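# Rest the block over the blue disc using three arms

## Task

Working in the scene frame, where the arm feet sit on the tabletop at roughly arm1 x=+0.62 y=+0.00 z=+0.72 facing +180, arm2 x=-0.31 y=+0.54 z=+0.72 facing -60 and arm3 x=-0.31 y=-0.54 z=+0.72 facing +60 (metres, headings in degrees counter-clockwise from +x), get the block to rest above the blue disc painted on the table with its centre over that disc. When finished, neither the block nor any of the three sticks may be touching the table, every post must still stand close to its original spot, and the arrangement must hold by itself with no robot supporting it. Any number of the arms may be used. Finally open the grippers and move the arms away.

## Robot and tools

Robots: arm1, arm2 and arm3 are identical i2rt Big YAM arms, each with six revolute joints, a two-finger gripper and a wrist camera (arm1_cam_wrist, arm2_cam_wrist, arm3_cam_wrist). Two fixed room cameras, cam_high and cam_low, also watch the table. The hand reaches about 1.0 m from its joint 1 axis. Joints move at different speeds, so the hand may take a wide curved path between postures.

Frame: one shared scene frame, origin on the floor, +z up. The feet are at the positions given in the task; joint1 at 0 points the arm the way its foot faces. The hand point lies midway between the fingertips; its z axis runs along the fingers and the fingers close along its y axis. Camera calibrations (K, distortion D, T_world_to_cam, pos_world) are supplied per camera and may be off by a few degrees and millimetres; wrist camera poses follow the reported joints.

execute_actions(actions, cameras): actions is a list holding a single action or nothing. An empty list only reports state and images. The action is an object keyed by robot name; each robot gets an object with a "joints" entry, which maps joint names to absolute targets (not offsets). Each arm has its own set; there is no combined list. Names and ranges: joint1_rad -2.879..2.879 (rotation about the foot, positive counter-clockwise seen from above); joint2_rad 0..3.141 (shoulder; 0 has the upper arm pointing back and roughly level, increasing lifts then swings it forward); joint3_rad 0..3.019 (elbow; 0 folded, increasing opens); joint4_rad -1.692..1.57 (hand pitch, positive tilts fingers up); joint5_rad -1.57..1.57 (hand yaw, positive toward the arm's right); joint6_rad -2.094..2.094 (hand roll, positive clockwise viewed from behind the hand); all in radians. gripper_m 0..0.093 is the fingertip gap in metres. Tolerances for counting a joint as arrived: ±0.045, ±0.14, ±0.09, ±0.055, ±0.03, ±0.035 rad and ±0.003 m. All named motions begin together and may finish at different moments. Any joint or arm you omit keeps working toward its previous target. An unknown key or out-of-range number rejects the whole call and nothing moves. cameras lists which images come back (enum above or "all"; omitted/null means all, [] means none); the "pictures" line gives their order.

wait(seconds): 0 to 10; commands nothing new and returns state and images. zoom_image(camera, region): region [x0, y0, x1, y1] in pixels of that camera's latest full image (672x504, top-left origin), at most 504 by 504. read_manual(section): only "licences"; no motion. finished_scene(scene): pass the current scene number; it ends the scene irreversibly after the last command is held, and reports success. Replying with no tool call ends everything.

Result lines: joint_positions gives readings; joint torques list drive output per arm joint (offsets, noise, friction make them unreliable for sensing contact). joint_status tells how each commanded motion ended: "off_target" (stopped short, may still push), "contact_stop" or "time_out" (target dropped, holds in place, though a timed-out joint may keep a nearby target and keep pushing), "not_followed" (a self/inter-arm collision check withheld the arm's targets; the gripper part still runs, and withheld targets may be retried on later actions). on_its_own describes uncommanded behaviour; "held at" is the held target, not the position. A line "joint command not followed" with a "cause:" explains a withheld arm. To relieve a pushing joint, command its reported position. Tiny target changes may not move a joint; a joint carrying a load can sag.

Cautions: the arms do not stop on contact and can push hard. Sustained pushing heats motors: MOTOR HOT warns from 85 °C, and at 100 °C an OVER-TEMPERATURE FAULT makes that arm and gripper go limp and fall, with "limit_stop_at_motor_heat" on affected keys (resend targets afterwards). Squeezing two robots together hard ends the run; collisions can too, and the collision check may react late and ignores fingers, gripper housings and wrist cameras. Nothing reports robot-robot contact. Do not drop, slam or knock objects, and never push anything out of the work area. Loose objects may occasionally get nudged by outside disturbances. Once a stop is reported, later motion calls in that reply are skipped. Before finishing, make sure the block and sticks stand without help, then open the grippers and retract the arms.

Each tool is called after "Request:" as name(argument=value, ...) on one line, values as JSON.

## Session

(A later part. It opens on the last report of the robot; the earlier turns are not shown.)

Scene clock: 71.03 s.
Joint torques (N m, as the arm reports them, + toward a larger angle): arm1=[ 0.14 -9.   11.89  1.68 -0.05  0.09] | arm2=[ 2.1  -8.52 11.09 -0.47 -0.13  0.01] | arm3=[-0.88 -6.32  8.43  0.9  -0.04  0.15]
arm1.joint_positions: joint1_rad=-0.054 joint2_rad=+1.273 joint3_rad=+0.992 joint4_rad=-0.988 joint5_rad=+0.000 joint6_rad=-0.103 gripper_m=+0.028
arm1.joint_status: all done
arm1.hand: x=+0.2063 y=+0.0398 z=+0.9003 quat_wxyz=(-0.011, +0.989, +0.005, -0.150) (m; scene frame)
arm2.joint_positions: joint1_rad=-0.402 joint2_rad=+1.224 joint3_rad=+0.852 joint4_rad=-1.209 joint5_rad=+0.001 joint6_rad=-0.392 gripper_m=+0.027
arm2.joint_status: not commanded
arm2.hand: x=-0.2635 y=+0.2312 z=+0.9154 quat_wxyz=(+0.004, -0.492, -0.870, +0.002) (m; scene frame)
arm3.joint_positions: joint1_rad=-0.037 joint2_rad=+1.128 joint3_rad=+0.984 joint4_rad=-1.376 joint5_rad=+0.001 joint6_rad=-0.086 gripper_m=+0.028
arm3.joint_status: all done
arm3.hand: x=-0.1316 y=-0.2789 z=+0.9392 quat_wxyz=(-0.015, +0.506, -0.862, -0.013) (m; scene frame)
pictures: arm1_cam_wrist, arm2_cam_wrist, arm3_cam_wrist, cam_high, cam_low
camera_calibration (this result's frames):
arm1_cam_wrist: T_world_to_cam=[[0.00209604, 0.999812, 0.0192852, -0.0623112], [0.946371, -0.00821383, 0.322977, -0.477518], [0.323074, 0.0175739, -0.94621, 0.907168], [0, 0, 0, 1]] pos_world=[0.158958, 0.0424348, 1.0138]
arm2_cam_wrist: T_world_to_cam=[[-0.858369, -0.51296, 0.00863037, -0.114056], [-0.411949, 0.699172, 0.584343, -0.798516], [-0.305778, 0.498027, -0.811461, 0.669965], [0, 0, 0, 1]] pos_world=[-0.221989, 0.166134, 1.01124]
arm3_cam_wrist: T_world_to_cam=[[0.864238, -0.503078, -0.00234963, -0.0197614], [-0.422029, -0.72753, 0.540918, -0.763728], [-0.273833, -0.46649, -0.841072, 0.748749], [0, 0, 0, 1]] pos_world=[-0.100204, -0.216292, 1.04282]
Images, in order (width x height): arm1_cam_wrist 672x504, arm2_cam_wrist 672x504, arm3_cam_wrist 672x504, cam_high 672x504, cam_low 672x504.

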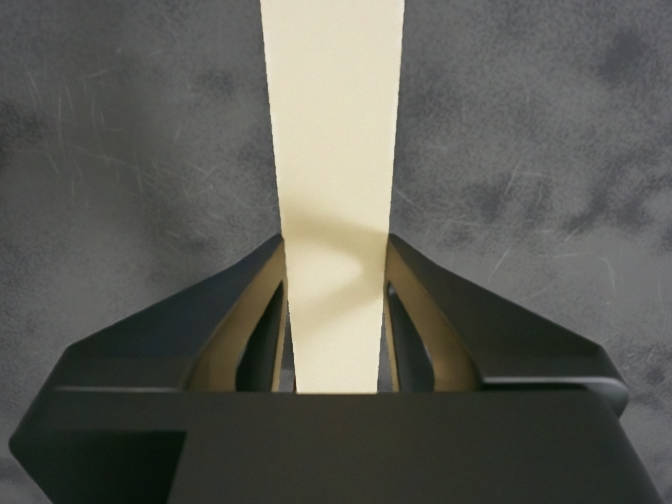

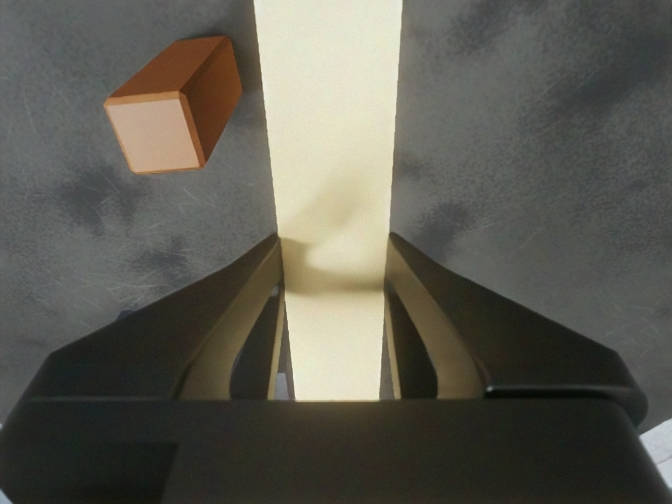

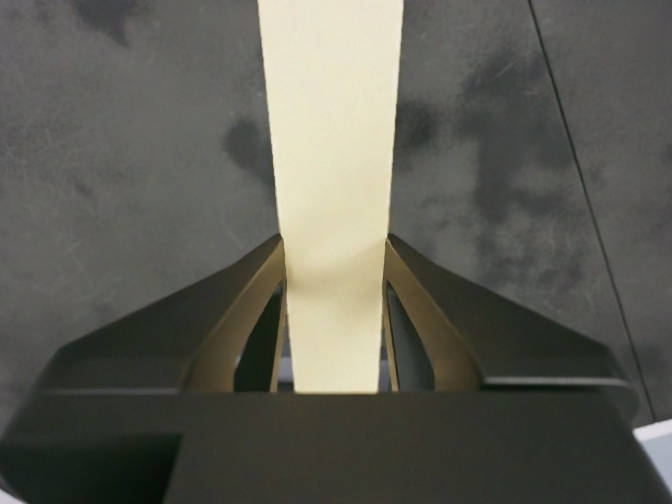

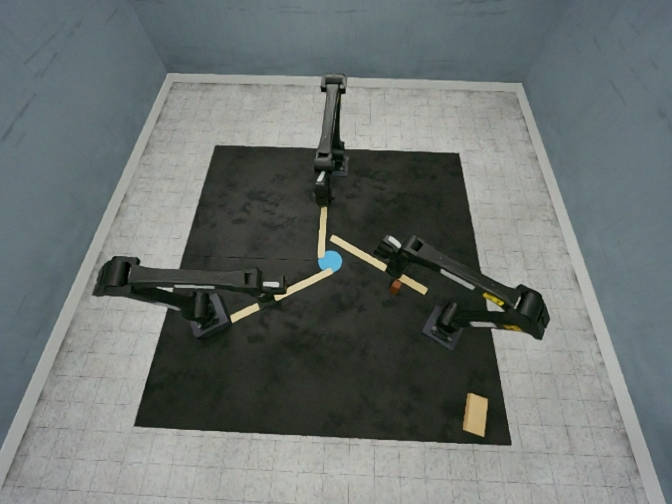

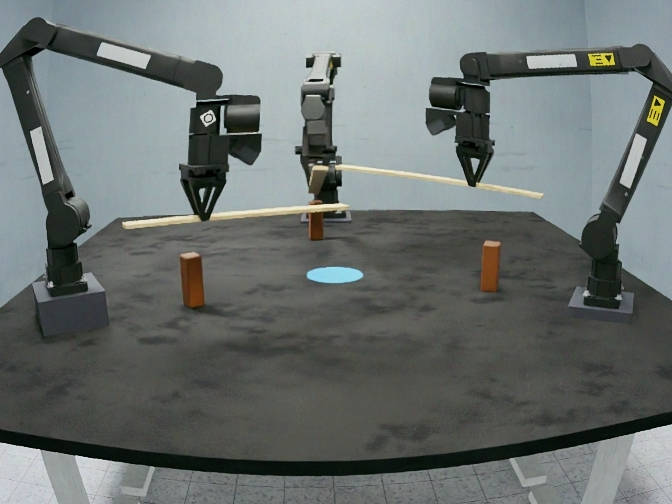

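Request:
execute_actions(actions=[{"arm1": {"joints": {"joint2_rad": 1.285, "joint3_rad": 0.936}}, "arm3": {"joints": {"joint4_rad": -1.0}}}], cameras=["cam_high", "cam_low"])

Scene clock: 73.43 s.
Joint torques (N m, as the arm reports them, + toward a larger angle): arm1=[ 0.03 -7.79 10.36  1.41 -0.05  0.09] | arm2=[ 2.11 -8.88 11.34 -0.48 -0.06  0.06] | arm3=[-0.73 -6.81  8.88  1.76 -0.03  0.16]
arm1.joint_positions: joint1_rad=-0.054 joint2_rad=+1.273 joint3_rad=+0.940 joint4_rad=-0.984 joint5_rad=+0.000 joint6_rad=-0.103 gripper_m=+0.028
arm1.joint_status: all done
arm1.hand: x=+0.2232 y=+0.0381 z=+0.8781 quat_wxyz=(-0.008, +0.992, +0.005, -0.126) (m; scene frame)
arm2.joint_positions: joint1_rad=-0.402 joint2_rad=+1.224 joint3_rad=+0.852 joint4_rad=-1.209 joint5_rad=+0.001 joint6_rad=-0.392 gripper_m=+0.027
arm2.joint_status: not commanded
arm2.hand: x=-0.2635 y=+0.2312 z=+0.9154 quat_wxyz=(+0.004, -0.492, -0.870, +0.002) (m; scene frame)
arm3.joint_positions: joint1_rad=-0.037 joint2_rad=+1.128 joint3_rad=+0.984 joint4_rad=-1.018 joint5_rad=+0.001 joint6_rad=-0.086 gripper_m=+0.028
arm3.joint_status: all done
arm3.hand: x=-0.0835 y=-0.2082 z=+0.9581 quat_wxyz=(-0.176, +0.495, -0.846, -0.090) (m; scene frame)
pictures: cam_high, cam_low
Images, in order (width x height): cam_high 672x504, cam_low 672x504.

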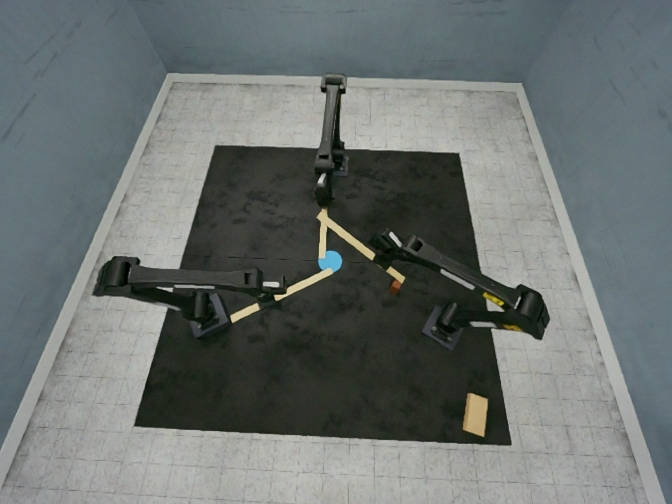

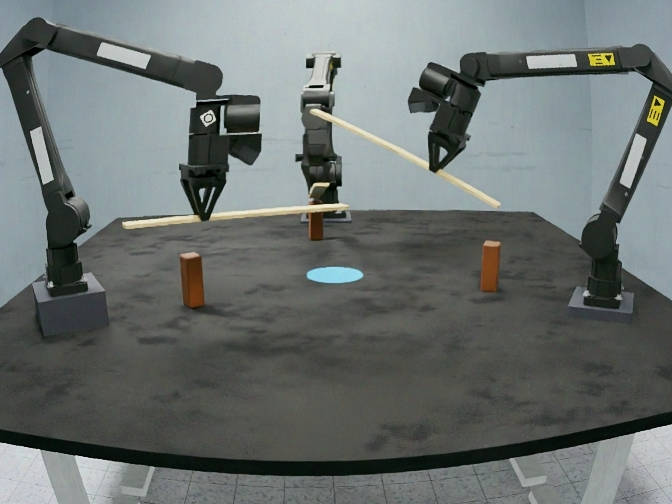

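Request:
execute_actions(actions=[{"arm3": {"joints": {"joint2_rad": 1.262, "joint3_rad": 0.942}}}], cameras=["cam_high", "cam_low", "arm3_cam_wrist"])

Scene clock: 75.03 s.
Joint torques (N m, as the arm reports them, + toward a larger angle): arm1=[ 0.03 -7.84 10.35  1.42 -0.05  0.09] | arm2=[ 2.33 -8.66 11.31 -0.49 -0.09  0.03] | arm3=[-0.52 -8.05  8.25  1.14 -0.02  0.13]
arm1.joint_positions: joint1_rad=-0.054 joint2_rad=+1.273 joint3_rad=+0.940 joint4_rad=-0.984 joint5_rad=+0.000 joint6_rad=-0.103 gripper_m=+0.028
arm1.joint_status: not commanded
arm1.hand: x=+0.2232 y=+0.0381 z=+0.8781 quat_wxyz=(-0.008, +0.992, +0.005, -0.126) (m; scene frame)
arm2.joint_positions: joint1_rad=-0.402 joint2_rad=+1.224 joint3_rad=+0.852 joint4_rad=-1.209 joint5_rad=+0.001 joint6_rad=-0.392 gripper_m=+0.027
arm2.joint_status: not commanded
arm2.hand: x=-0.2635 y=+0.2312 z=+0.9154 quat_wxyz=(+0.004, -0.492, -0.870, +0.002) (m; scene frame)
arm3.joint_positions: joint1_rad=-0.037 joint2_rad=+1.276 joint3_rad=+0.932 joint4_rad=-1.012 joint5_rad=+0.001 joint6_rad=-0.086 gripper_m=+0.028
arm3.joint_status: all done
arm3.hand: x=-0.0893 y=-0.2152 z=+0.8806 quat_wxyz=(-0.089, +0.503, -0.858, -0.049) (m; scene frame)
pictures: arm3_cam_wrist, cam_high, cam_low
camera_calibration (this result's frames):
arm3_cam_wrist: T_world_to_cam=[[0.862974, -0.505173, 0.00868384, -0.0347192], [-0.466722, -0.79047, 0.396646, -0.558313], [-0.193511, -0.346348, -0.91793, 0.841459], [0, 0, 0, 1]] pos_world=[-0.0677836, -0.167431, 0.994155]
Images, in order (width x height): arm3_cam_wrist 672x504, cam_high 672x504, cam_low 672x504.

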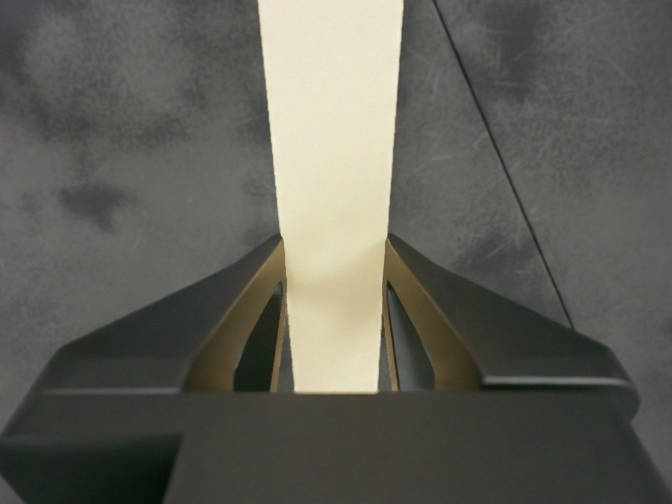

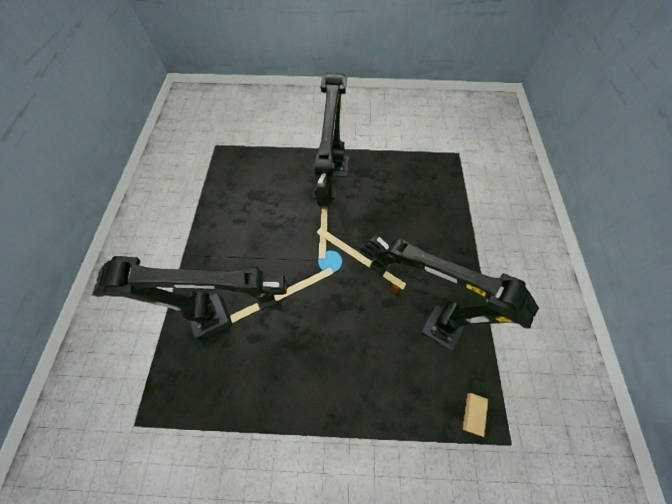

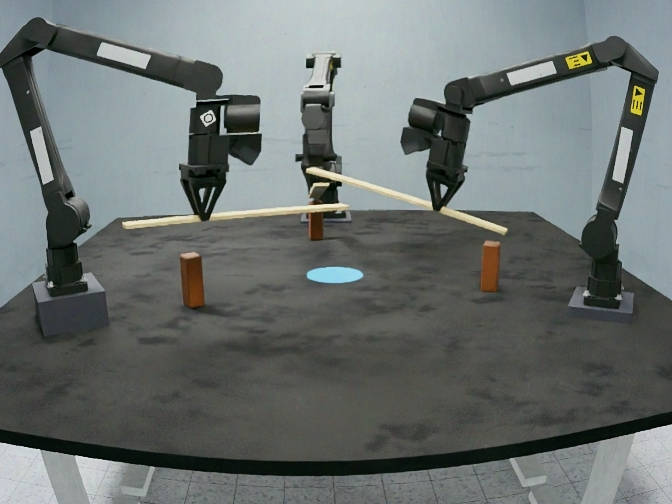

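Request:
zoom_image(camera="cam_low", region=[280, 140, 540, 300])

Request:
zoom_image(camera="cam_high", region=[270, 190, 430, 310])

Region (280, 140, 540, 300) of cam_low's 672x504 image, scaled by 1.938, with more detail than that image has; it fills the top 310 rows of this view, and the rest is white.

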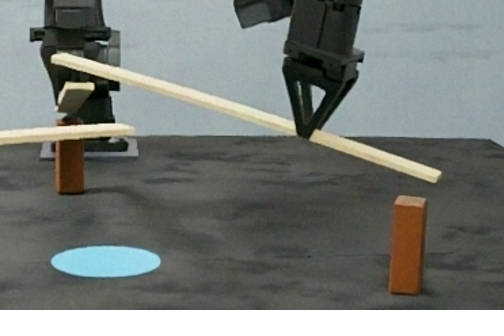

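Region (270, 190, 430, 310) of cam_high's 672x504 image, scaled by 3.150, with more detail than that image has; it fills the top 378 rows of this view, and the rest is white.

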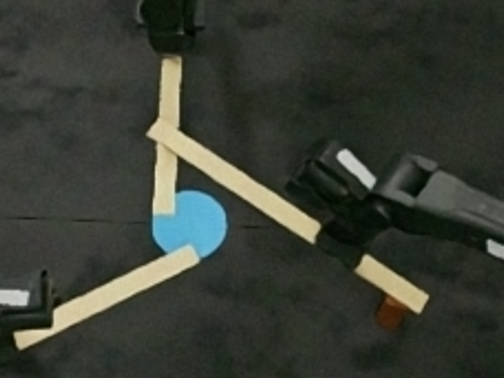

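Request:
zoom_image(camera="cam_low", region=[290, 155, 370, 215])

Region (290, 155, 370, 215) of cam_low's 672x504 image, scaled by 6.300, with more detail than that image has; it fills the top 378 rows of this view, and the rest is white.

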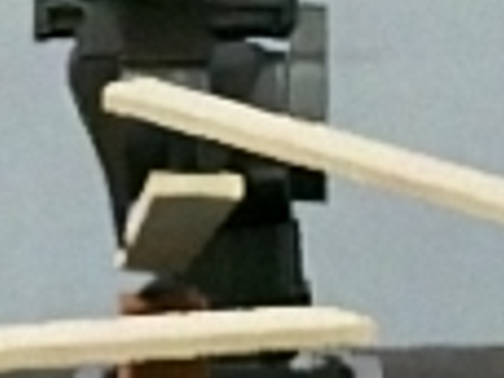

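Request:
execute_actions(actions=[{"arm3": {"joints": {"joint2_rad": 1.325, "joint4_rad": -0.945}}}], cameras=["cam_high", "cam_low"])

Scene clock: 83.53 s.
Joint torques (N m, as the arm reports them, + toward a larger angle): arm1=[ 0.06 -7.9  10.35  1.41 -0.05  0.09] | arm2=[ 1.58 -8.73 11.14 -0.5  -0.07  0.08] | arm3=[-0.94 -7.06  8.12  1.37 -0.02  0.13]
arm1.joint_positions: joint1_rad=-0.054 joint2_rad=+1.273 joint3_rad=+0.940 joint4_rad=-0.984 joint5_rad=+0.000 joint6_rad=-0.103 gripper_m=+0.028
arm1.joint_status: not commanded
arm1.hand: x=+0.2232 y=+0.0381 z=+0.8781 quat_wxyz=(-0.008, +0.992, +0.005, -0.126) (m; scene frame)
arm2.joint_positions: joint1_rad=-0.402 joint2_rad=+1.224 joint3_rad=+0.852 joint4_rad=-1.209 joint5_rad=+0.001 joint6_rad=-0.392 gripper_m=+0.027
arm2.joint_status: not commanded
arm2.hand: x=-0.2635 y=+0.2312 z=+0.9154 quat_wxyz=(+0.004, -0.492, -0.870, +0.002) (m; scene frame)
arm3.joint_positions: joint1_rad=-0.037 joint2_rad=+1.318 joint3_rad=+0.932 joint4_rad=-0.960 joint5_rad=+0.001 joint6_rad=-0.086 gripper_m=+0.028
arm3.joint_status: all done
arm3.hand: x=-0.0823 y=-0.2047 z=+0.8673 quat_wxyz=(-0.094, +0.503, -0.858, -0.051) (m; scene frame)
pictures: cam_high, cam_low
Images, in order (width x height): cam_high 672x504, cam_low 672x504.

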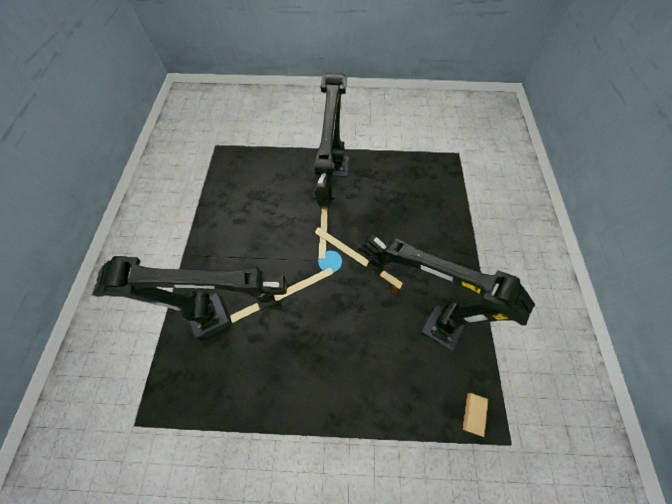

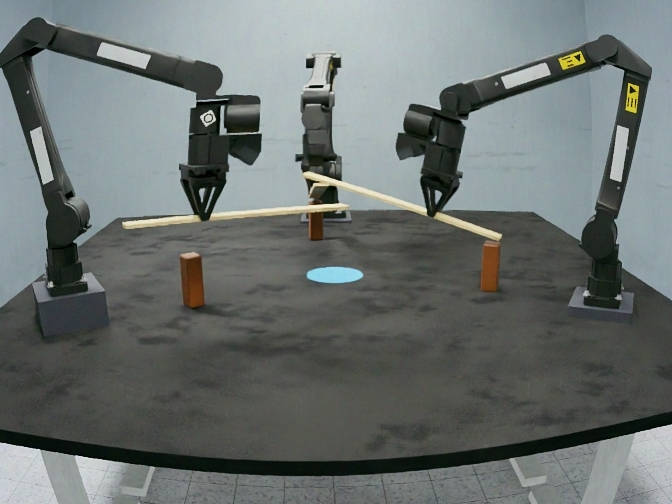

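Request:
zoom_image(camera="cam_low", region=[450, 205, 530, 265])

Request:
zoom_image(camera="cam_low", region=[290, 155, 370, 215])

Request:
zoom_image(camera="cam_high", region=[290, 200, 420, 300])

Region (450, 205, 530, 265) of cam_low's 672x504 image, scaled by 6.300, with more detail than that image has; it fills the top 378 rows of this view, and the rest is white.

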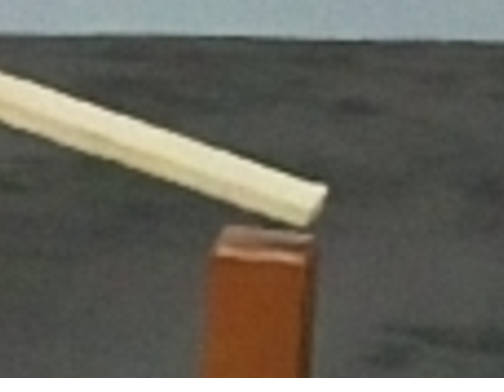

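Region (290, 155, 370, 215) of cam_low's 672x504 image, scaled by 6.300, with more detail than that image has; it fills the top 378 rows of this view, and the rest is white.

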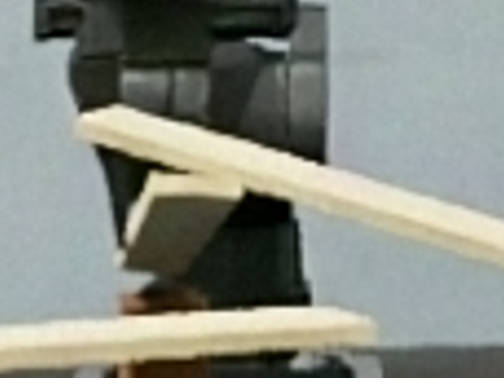

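Region (290, 200, 420, 300) of cam_high's 672x504 image, scaled by 3.877, with more detail than that image has; it fills the top 388 rows of this view, and the rest is white.

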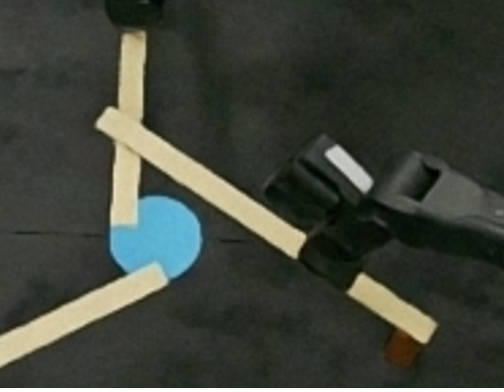

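Request:
execute_actions(actions=[{"arm3": {"joints": {"joint2_rad": 1.343, "joint3_rad": 0.914, "joint4_rad": -0.929}}}], cameras=["cam_high", "cam_low"])

Scene clock: 85.37 s.
Joint torques (N m, as the arm reports them, + toward a larger angle): arm1=[ 0.07 -7.88 10.35  1.42 -0.05  0.08] | arm2=[ 1.69 -9.29 11.28 -0.52 -0.07  0.03] | arm3=[-0.8  -7.03  7.38  1.23 -0.02  0.13]
arm1.joint_positions: joint1_rad=-0.054 joint2_rad=+1.273 joint3_rad=+0.940 joint4_rad=-0.984 joint5_rad=+0.000 joint6_rad=-0.101 gripper_m=+0.028
arm1.joint_status: not commanded
arm1.hand: x=+0.2232 y=+0.0381 z=+0.8781 quat_wxyz=(-0.008, +0.992, +0.005, -0.126) (m; scene frame)
arm2.joint_positions: joint1_rad=-0.402 joint2_rad=+1.224 joint3_rad=+0.852 joint4_rad=-1.209 joint5_rad=+0.001 joint6_rad=-0.392 gripper_m=+0.027
arm2.joint_status: not commanded
arm2.hand: x=-0.2635 y=+0.2312 z=+0.9154 quat_wxyz=(+0.004, -0.492, -0.870, +0.002) (m; scene frame)
arm3.joint_positions: joint1_rad=-0.037 joint2_rad=+1.330 joint3_rad=+0.912 joint4_rad=-0.943 joint5_rad=+0.001 joint6_rad=-0.085 gripper_m=+0.028
arm3.joint_status: all done
arm3.hand: x=-0.0845 y=-0.2076 z=+0.8560 quat_wxyz=(-0.087, +0.503, -0.859, -0.048) (m; scene frame)
pictures: cam_high, cam_low
Images, in order (width x height): cam_high 672x504, cam_low 672x504.

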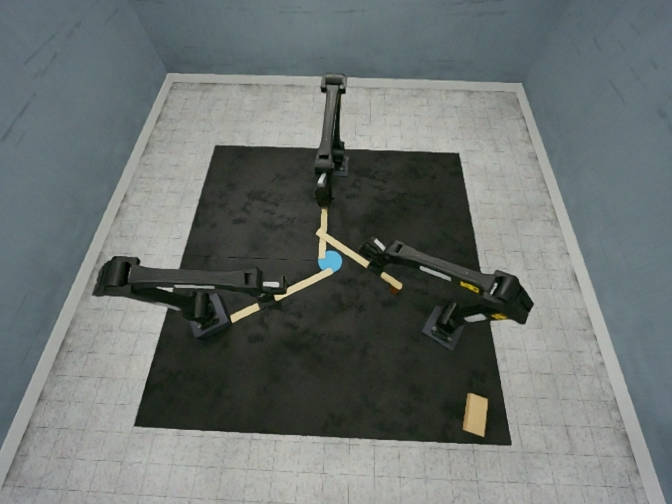

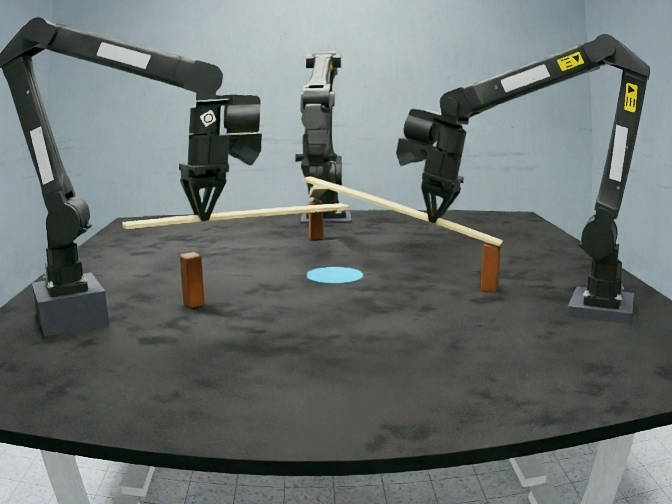

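Request:
zoom_image(camera="cam_low", region=[450, 205, 530, 265])

Request:
zoom_image(camera="cam_low", region=[290, 155, 370, 215])

Request:
zoom_image(camera="cam_high", region=[290, 200, 420, 300])

Region (450, 205, 530, 265) of cam_low's 672x504 image, scaled by 6.300, with more detail than that image has; it fills the top 378 rows of this view, and the rest is white.

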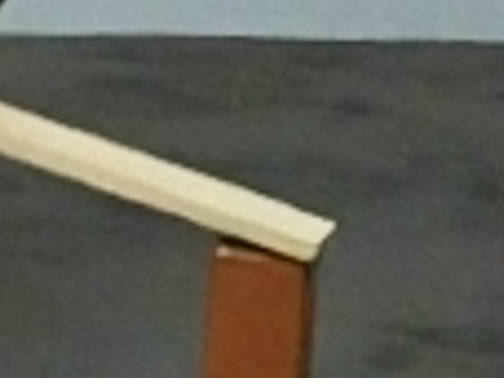

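Region (290, 155, 370, 215) of cam_low's 672x504 image, scaled by 6.300, with more detail than that image has; it fills the top 378 rows of this view, and the rest is white.

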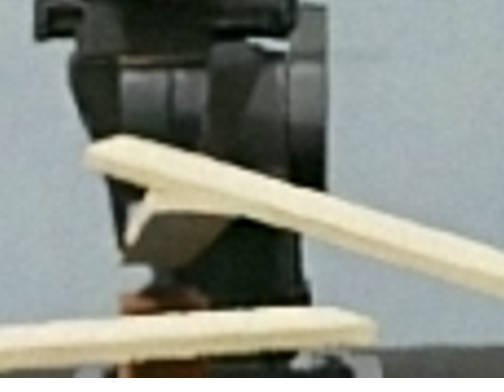

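Region (290, 200, 420, 300) of cam_high's 672x504 image, scaled by 3.877, with more detail than that image has; it fills the top 388 rows of this view, and the rest is white.

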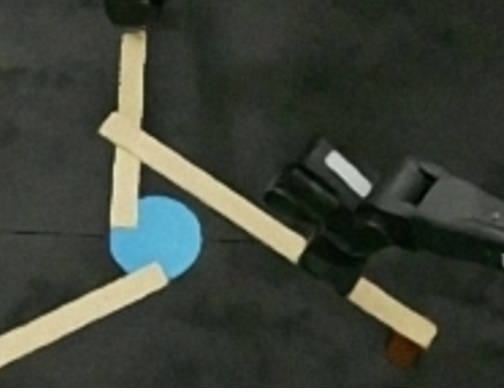

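Request:
execute_actions(actions=[{"arm2": {"joints": {"joint1_rad": -0.32, "joint2_rad": 1.432, "joint3_rad": 0.945, "joint4_rad": -0.817, "joint6_rad": -0.112}}}], cameras=["cam_high", "cam_low"])

Scene clock: 92.07 s.
Joint torques (N m, as the arm reports them, + toward a larger angle): arm1=[ 0.08 -7.83 10.33  1.39 -0.05  0.08] | arm2=[  1.21 -12.91  11.42   1.1   -0.05   0.05] | arm3=[-0.8  -6.54  7.35  1.29 -0.01  0.13]
arm1.joint_positions: joint1_rad=-0.054 joint2_rad=+1.273 joint3_rad=+0.940 joint4_rad=-0.984 joint5_rad=+0.000 joint6_rad=-0.101 gripper_m=+0.028
arm1.joint_status: not commanded
arm1.hand: x=+0.2232 y=+0.0381 z=+0.8781 quat_wxyz=(-0.008, +0.992, +0.005, -0.126) (m; scene frame)
arm2.joint_positions: joint1_rad=-0.319 joint2_rad=+1.442 joint3_rad=+0.911 joint4_rad=-0.833 joint5_rad=+0.001 joint6_rad=-0.122 gripper_m=+0.027
arm2.joint_status: all done
arm2.hand: x=-0.2132 y=+0.1286 z=+0.8716 quat_wxyz=(-0.076, -0.568, -0.816, +0.074) (m; scene frame)
arm3.joint_positions: joint1_rad=-0.037 joint2_rad=+1.330 joint3_rad=+0.912 joint4_rad=-0.943 joint5_rad=+0.001 joint6_rad=-0.085 gripper_m=+0.028
arm3.joint_status: not commanded
arm3.hand: x=-0.0845 y=-0.2076 z=+0.8560 quat_wxyz=(-0.087, +0.503, -0.859, -0.048) (m; scene frame)
pictures: cam_high, cam_low
Images, in order (width x height): cam_high 672x504, cam_low 672x504.

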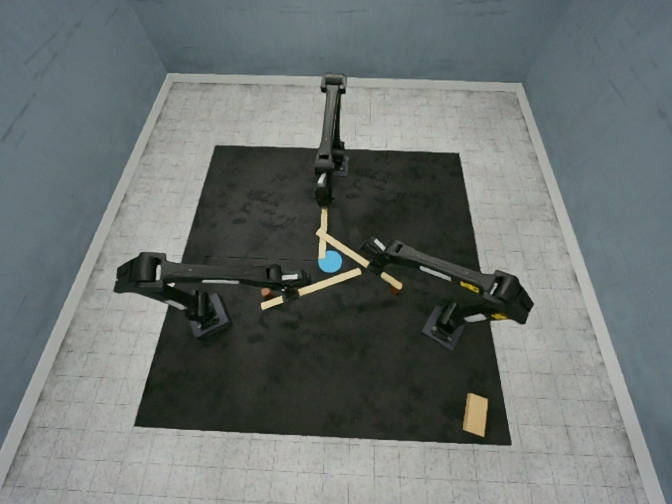

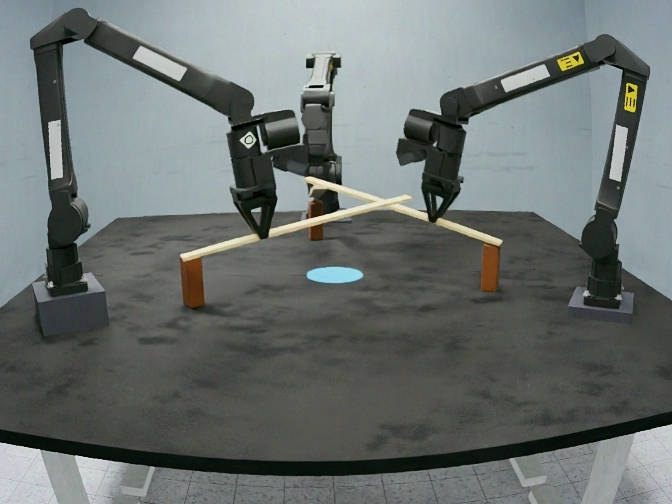

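Request:
zoom_image(camera="cam_low", region=[160, 225, 240, 285])

Request:
zoom_image(camera="cam_low", region=[295, 160, 435, 240])

Request:
zoom_image(camera="cam_high", region=[250, 215, 390, 320])

Region (160, 225, 240, 285) of cam_low's 672x504 image, scaled by 6.300, with more detail than that image has; it fills the top 378 rows of this view, and the rest is white.

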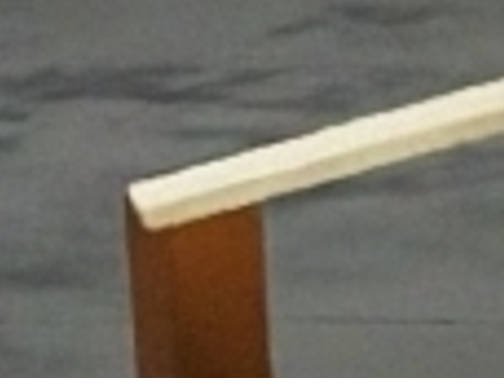

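Region (295, 160, 435, 240) of cam_low's 672x504 image, scaled by 3.600, with more detail than that image has; it fills the top 288 rows of this view, and the rest is white.

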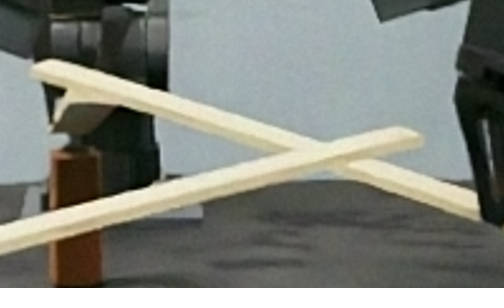

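Region (250, 215, 390, 320) of cam_high's 672x504 image, scaled by 3.600, with more detail than that image has; it fills the top 378 rows of this view, and the rest is white.

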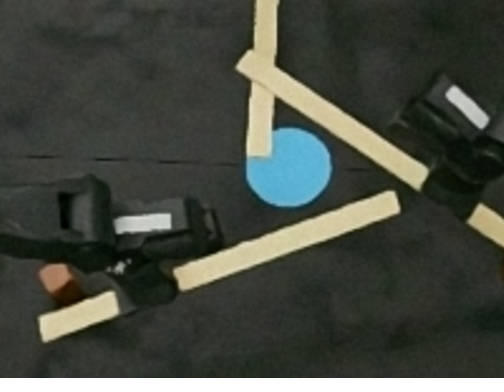

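Request:
execute_actions(actions=[{"arm2": {"joints": {"joint1_rad": -0.1, "joint2_rad": 1.418}}}], cameras=["cam_high", "cam_low", "arm2_cam_wrist"])

Scene clock: 96.10 s.
Joint torques (N m, as the arm reports them, + toward a larger angle): arm1=[ 0.11 -7.95 10.34  1.42 -0.04  0.07] | arm2=[  1.53 -13.    11.45   0.94  -0.04   0.  ] | arm3=[-0.64 -6.64  7.36  1.21 -0.03  0.11]
arm1.joint_positions: joint1_rad=-0.054 joint2_rad=+1.273 joint3_rad=+0.940 joint4_rad=-0.984 joint5_rad=+0.000 joint6_rad=-0.101 gripper_m=+0.028
arm1.joint_status: not commanded
arm1.hand: x=+0.2232 y=+0.0381 z=+0.8781 quat_wxyz=(-0.008, +0.992, +0.004, -0.126) (m; scene frame)
arm2.joint_positions: joint1_rad=-0.092 joint2_rad=+1.428 joint3_rad=+0.911 joint4_rad=-0.831 joint5_rad=+0.000 joint6_rad=-0.119 gripper_m=+0.027
arm2.joint_status: all done
arm2.hand: x=-0.1230 y=+0.1599 z=+0.8763 quat_wxyz=(-0.090, -0.472, -0.874, +0.069) (m; scene frame)
arm3.joint_positions: joint1_rad=-0.037 joint2_rad=+1.330 joint3_rad=+0.912 joint4_rad=-0.942 joint5_rad=+0.001 joint6_rad=-0.084 gripper_m=+0.028
arm3.joint_status: not commanded
arm3.hand: x=-0.0844 y=-0.2075 z=+0.8561 quat_wxyz=(-0.088, +0.502, -0.859, -0.048) (m; scene frame)
pictures: arm2_cam_wrist, cam_high, cam_low
camera_calibration (this result's frames):
arm2_cam_wrist: T_world_to_cam=[[-0.840028, -0.54126, 0.0372936, -0.0480545], [-0.487998, 0.783825, 0.384026, -0.515284], [-0.23709, 0.304393, -0.922569, 0.853488], [0, 0, 0, 1]] pos_world=[-0.0894715, 0.118087, 0.987076]
Images, in order (width x height): arm2_cam_wrist 672x504, cam_high 672x504, cam_low 672x504.

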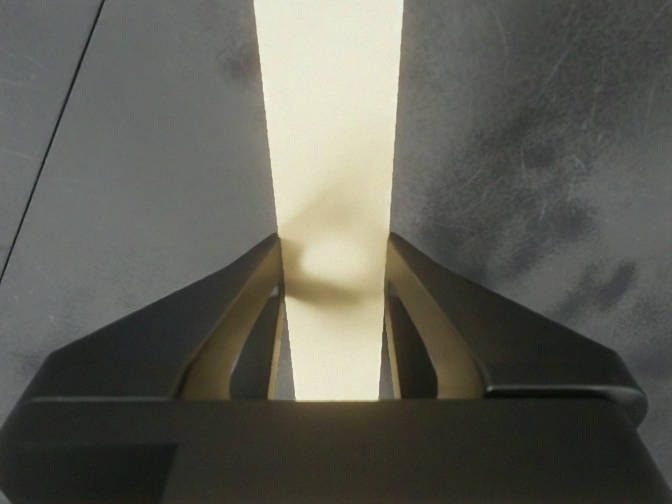

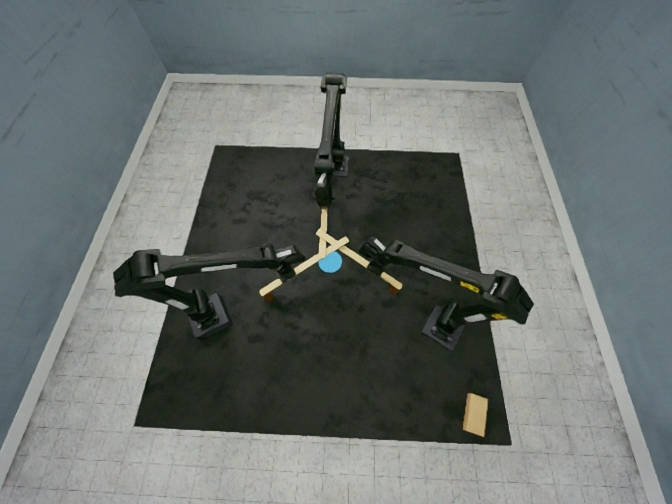

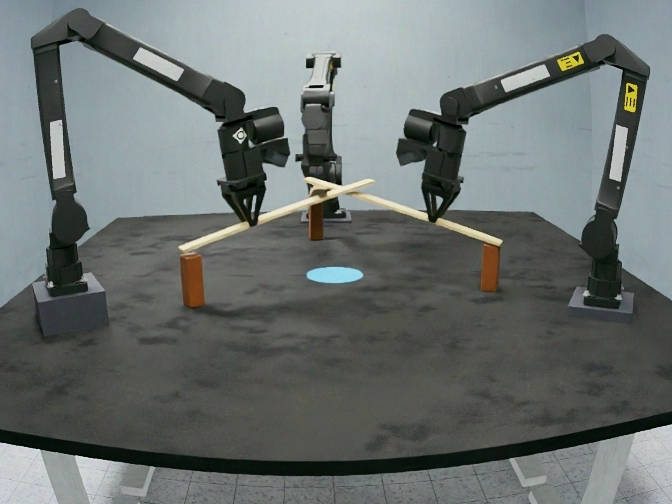

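Request:
zoom_image(camera="cam_low", region=[290, 160, 400, 225])

Request:
zoom_image(camera="cam_high", region=[250, 205, 390, 310])

Request:
zoom_image(camera="cam_low", region=[160, 220, 240, 280])

Region (290, 160, 400, 225) of cam_low's 672x504 image, scaled by 4.582, with more detail than that image has; it fills the top 298 rows of this view, and the rest is white.

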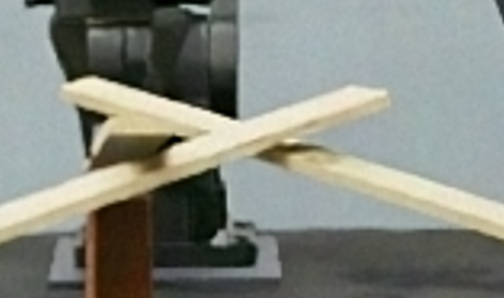

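Region (250, 205, 390, 310) of cam_high's 672x504 image, scaled by 3.600, with more detail than that image has; it fills the top 378 rows of this view, and the rest is white.

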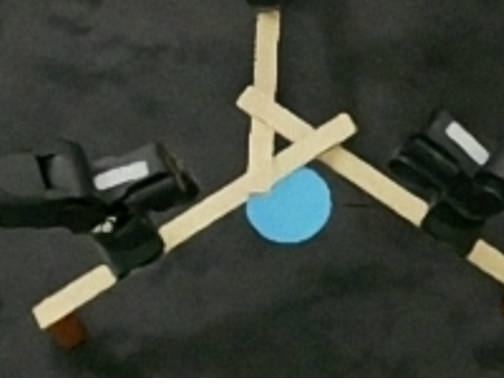

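Region (160, 220, 240, 280) of cam_low's 672x504 image, scaled by 6.300, with more detail than that image has; it fills the top 378 rows of this view, and the rest is white.

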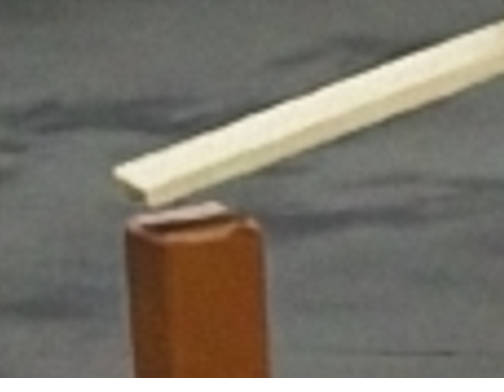

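Request:
execute_actions(actions=[{"arm2": {"joints": {"joint1_rad": -0.08, "joint2_rad": 1.434, "joint3_rad": 0.892, "joint4_rad": -0.787, "joint6_rad": -0.083}}}], cameras=["cam_high", "cam_low"])

Scene clock: 98.90 s.
Joint torques (N m, as the arm reports them, + toward a larger angle): arm1=[ 0.08 -7.92 10.33  1.4  -0.04  0.06] | arm2=[  2.58 -11.72   8.57   1.11  -0.05   0.05] | arm3=[-0.96 -6.83  7.37  1.21 -0.02  0.1 ]
arm1.joint_positions: joint1_rad=-0.054 joint2_rad=+1.273 joint3_rad=+0.940 joint4_rad=-0.984 joint5_rad=+0.000 joint6_rad=-0.101 gripper_m=+0.028
arm1.joint_status: not commanded
arm1.hand: x=+0.2232 y=+0.0381 z=+0.8781 quat_wxyz=(-0.008, +0.992, +0.004, -0.126) (m; scene frame)
arm2.joint_positions: joint1_rad=-0.089 joint2_rad=+1.428 joint3_rad=+0.891 joint4_rad=-0.802 joint5_rad=+0.000 joint6_rad=-0.092 gripper_m=+0.027
arm2.joint_status: all done
arm2.hand: x=-0.1225 y=+0.1616 z=+0.8704 quat_wxyz=(-0.095, -0.483, -0.868, +0.071) (m; scene frame)
arm3.joint_positions: joint1_rad=-0.037 joint2_rad=+1.330 joint3_rad=+0.912 joint4_rad=-0.942 joint5_rad=+0.001 joint6_rad=-0.083 gripper_m=+0.028
arm3.joint_status: not commanded
arm3.hand: x=-0.0844 y=-0.2075 z=+0.8561 quat_wxyz=(-0.088, +0.502, -0.859, -0.048) (m; scene frame)
pictures: cam_high, cam_low
Images, in order (width x height): cam_high 672x504, cam_low 672x504.

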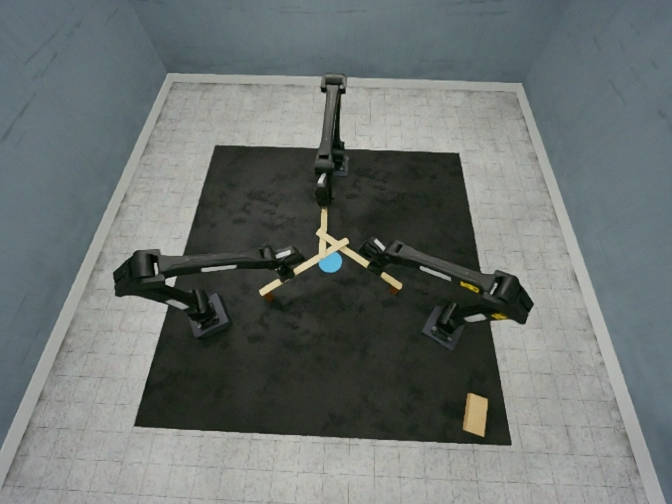

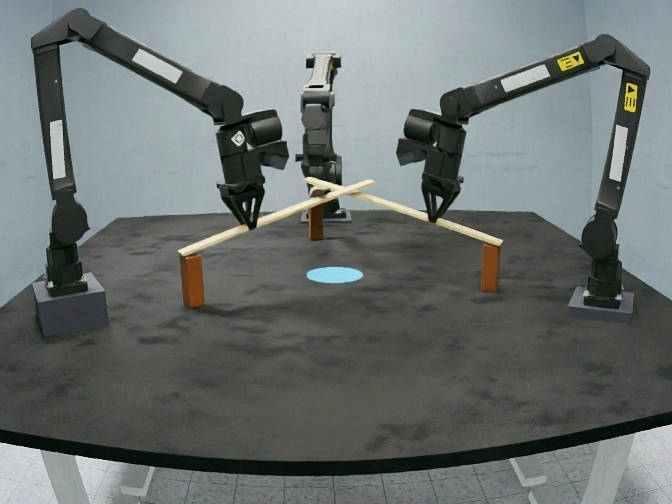

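Request:
execute_actions(actions=[{"arm2": {"joints": {"joint2_rad": 1.455}}}], cameras=["cam_high", "cam_low"])

Scene clock: 99.67 s.
Joint torques (N m, as the arm reports them, + toward a larger angle): arm1=[ 0.03 -7.91 10.34  1.42 -0.05  0.06] | arm2=[  2.4  -10.16   8.48   1.04  -0.04   0.04] | arm3=[-0.93 -6.46  7.33  1.18 -0.02  0.11]
arm1.joint_positions: joint1_rad=-0.054 joint2_rad=+1.273 joint3_rad=+0.940 joint4_rad=-0.984 joint5_rad=+0.000 joint6_rad=-0.100 gripper_m=+0.028
arm1.joint_status: not commanded
arm1.hand: x=+0.2232 y=+0.0381 z=+0.8781 quat_wxyz=(-0.008, +0.992, +0.004, -0.126) (m; scene frame)
arm2.joint_positions: joint1_rad=-0.089 joint2_rad=+1.437 joint3_rad=+0.891 joint4_rad=-0.800 joint5_rad=+0.000 joint6_rad=-0.091 gripper_m=+0.027
arm2.joint_status: all done
arm2.hand: x=-0.1225 y=+0.1616 z=+0.8668 quat_wxyz=(-0.092, -0.483, -0.868, +0.069) (m; scene frame)
arm3.joint_positions: joint1_rad=-0.037 joint2_rad=+1.330 joint3_rad=+0.912 joint4_rad=-0.942 joint5_rad=+0.001 joint6_rad=-0.082 gripper_m=+0.028
arm3.joint_status: not commanded
arm3.hand: x=-0.0844 y=-0.2075 z=+0.8559 quat_wxyz=(-0.087, +0.501, -0.860, -0.048) (m; scene frame)
pictures: cam_high, cam_low
Images, in order (width x height): cam_high 672x504, cam_low 672x504.

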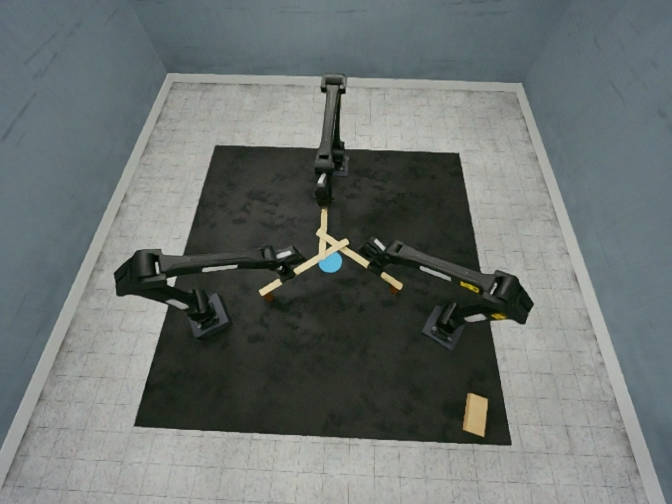

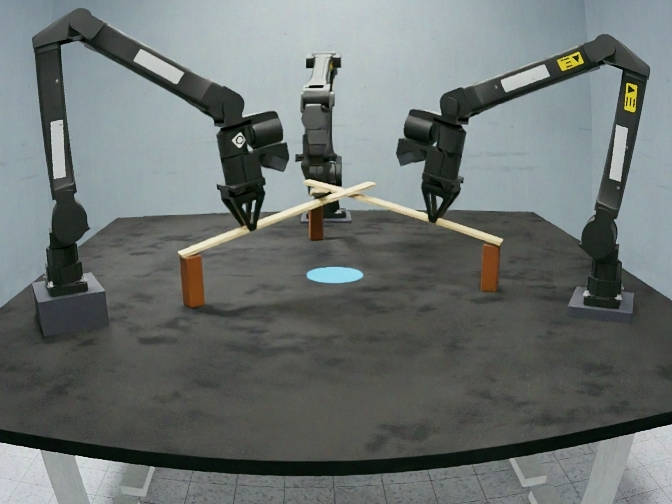

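Request:
zoom_image(camera="cam_low", region=[290, 160, 400, 225])

Request:
zoom_image(camera="cam_low", region=[160, 220, 240, 280])

Request:
zoom_image(camera="cam_low", region=[450, 205, 530, 265])

Region (290, 160, 400, 225) of cam_low's 672x504 image, scaled by 4.582, with more detail than that image has; it fills the top 298 rows of this view, and the rest is white.

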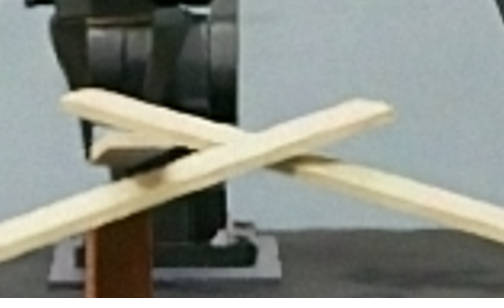

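Region (160, 220, 240, 280) of cam_low's 672x504 image, scaled by 6.300, with more detail than that image has; it fills the top 378 rows of this view, and the rest is white.

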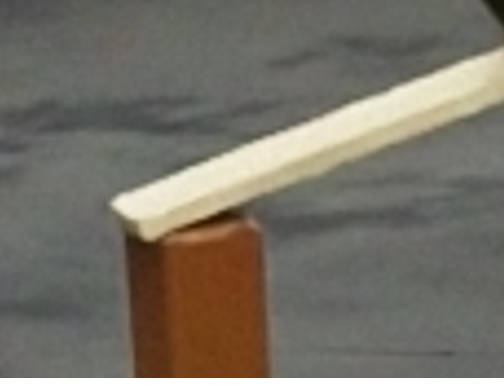

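Region (450, 205, 530, 265) of cam_low's 672x504 image, scaled by 6.300, with more detail than that image has; it fills the top 378 rows of this view, and the rest is white.

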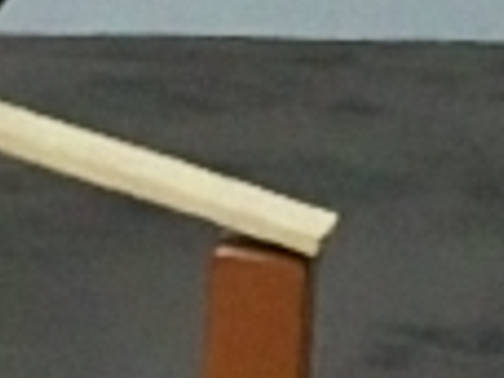

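Request:
execute_actions(actions=[{"arm2": {"joints": {"gripper_m": 0.055}}, "arm3": {"joints": {"gripper_m": 0.055}}}], cameras=["cam_high", "cam_low"])

Scene clock: 101.63 s.
Joint torques (N m, as the arm reports them, + toward a larger angle): arm1=[ 0.1  -7.78 10.36  1.44 -0.05  0.06] | arm2=[  2.57 -10.81   8.57   0.83  -0.04   0.04] | arm3=[-0.83 -6.79  7.4   1.25 -0.04  0.08]
arm1.joint_positions: joint1_rad=-0.054 joint2_rad=+1.273 joint3_rad=+0.940 joint4_rad=-0.984 joint5_rad=+0.000 joint6_rad=-0.100 gripper_m=+0.028
arm1.joint_status: not commanded
arm1.hand: x=+0.2232 y=+0.0381 z=+0.8781 quat_wxyz=(-0.008, +0.992, +0.004, -0.126) (m; scene frame)
arm2.joint_positions: joint1_rad=-0.089 joint2_rad=+1.441 joint3_rad=+0.891 joint4_rad=-0.800 joint5_rad=+0.000 joint6_rad=-0.091 gripper_m=+0.055
arm2.joint_status: all done
arm2.hand: x=-0.1226 y=+0.1618 z=+0.8652 quat_wxyz=(-0.090, -0.484, -0.868, +0.067) (m; scene frame)
arm3.joint_positions: joint1_rad=-0.037 joint2_rad=+1.330 joint3_rad=+0.912 joint4_rad=-0.942 joint5_rad=+0.001 joint6_rad=-0.082 gripper_m=+0.055
arm3.joint_status: all done
arm3.hand: x=-0.0843 y=-0.2074 z=+0.8560 quat_wxyz=(-0.088, +0.501, -0.860, -0.048) (m; scene frame)
pictures: cam_high, cam_low
Images, in order (width x height): cam_high 672x504, cam_low 672x504.

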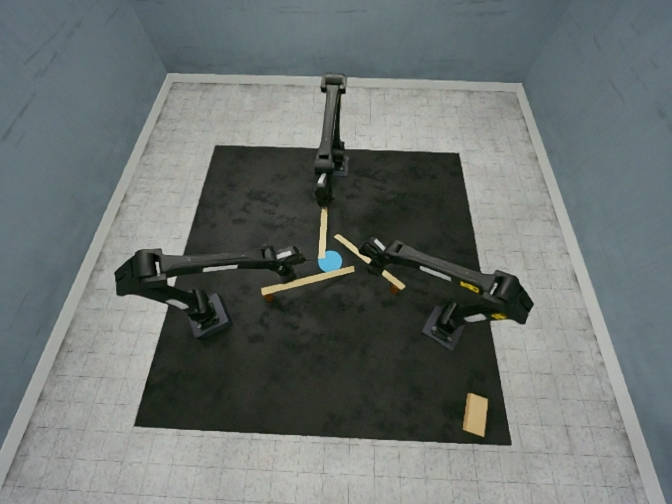

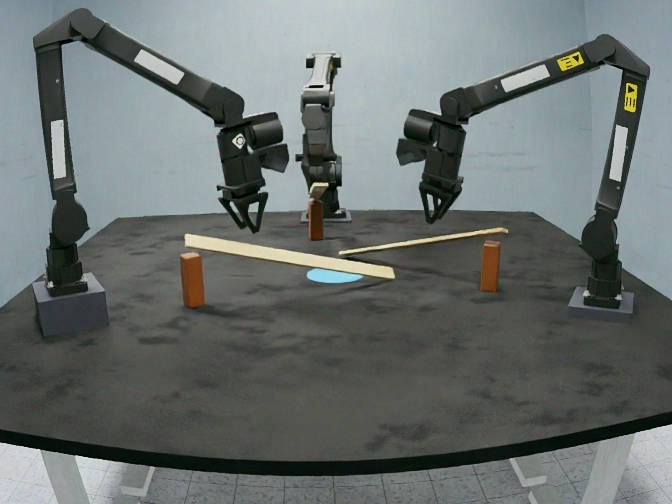

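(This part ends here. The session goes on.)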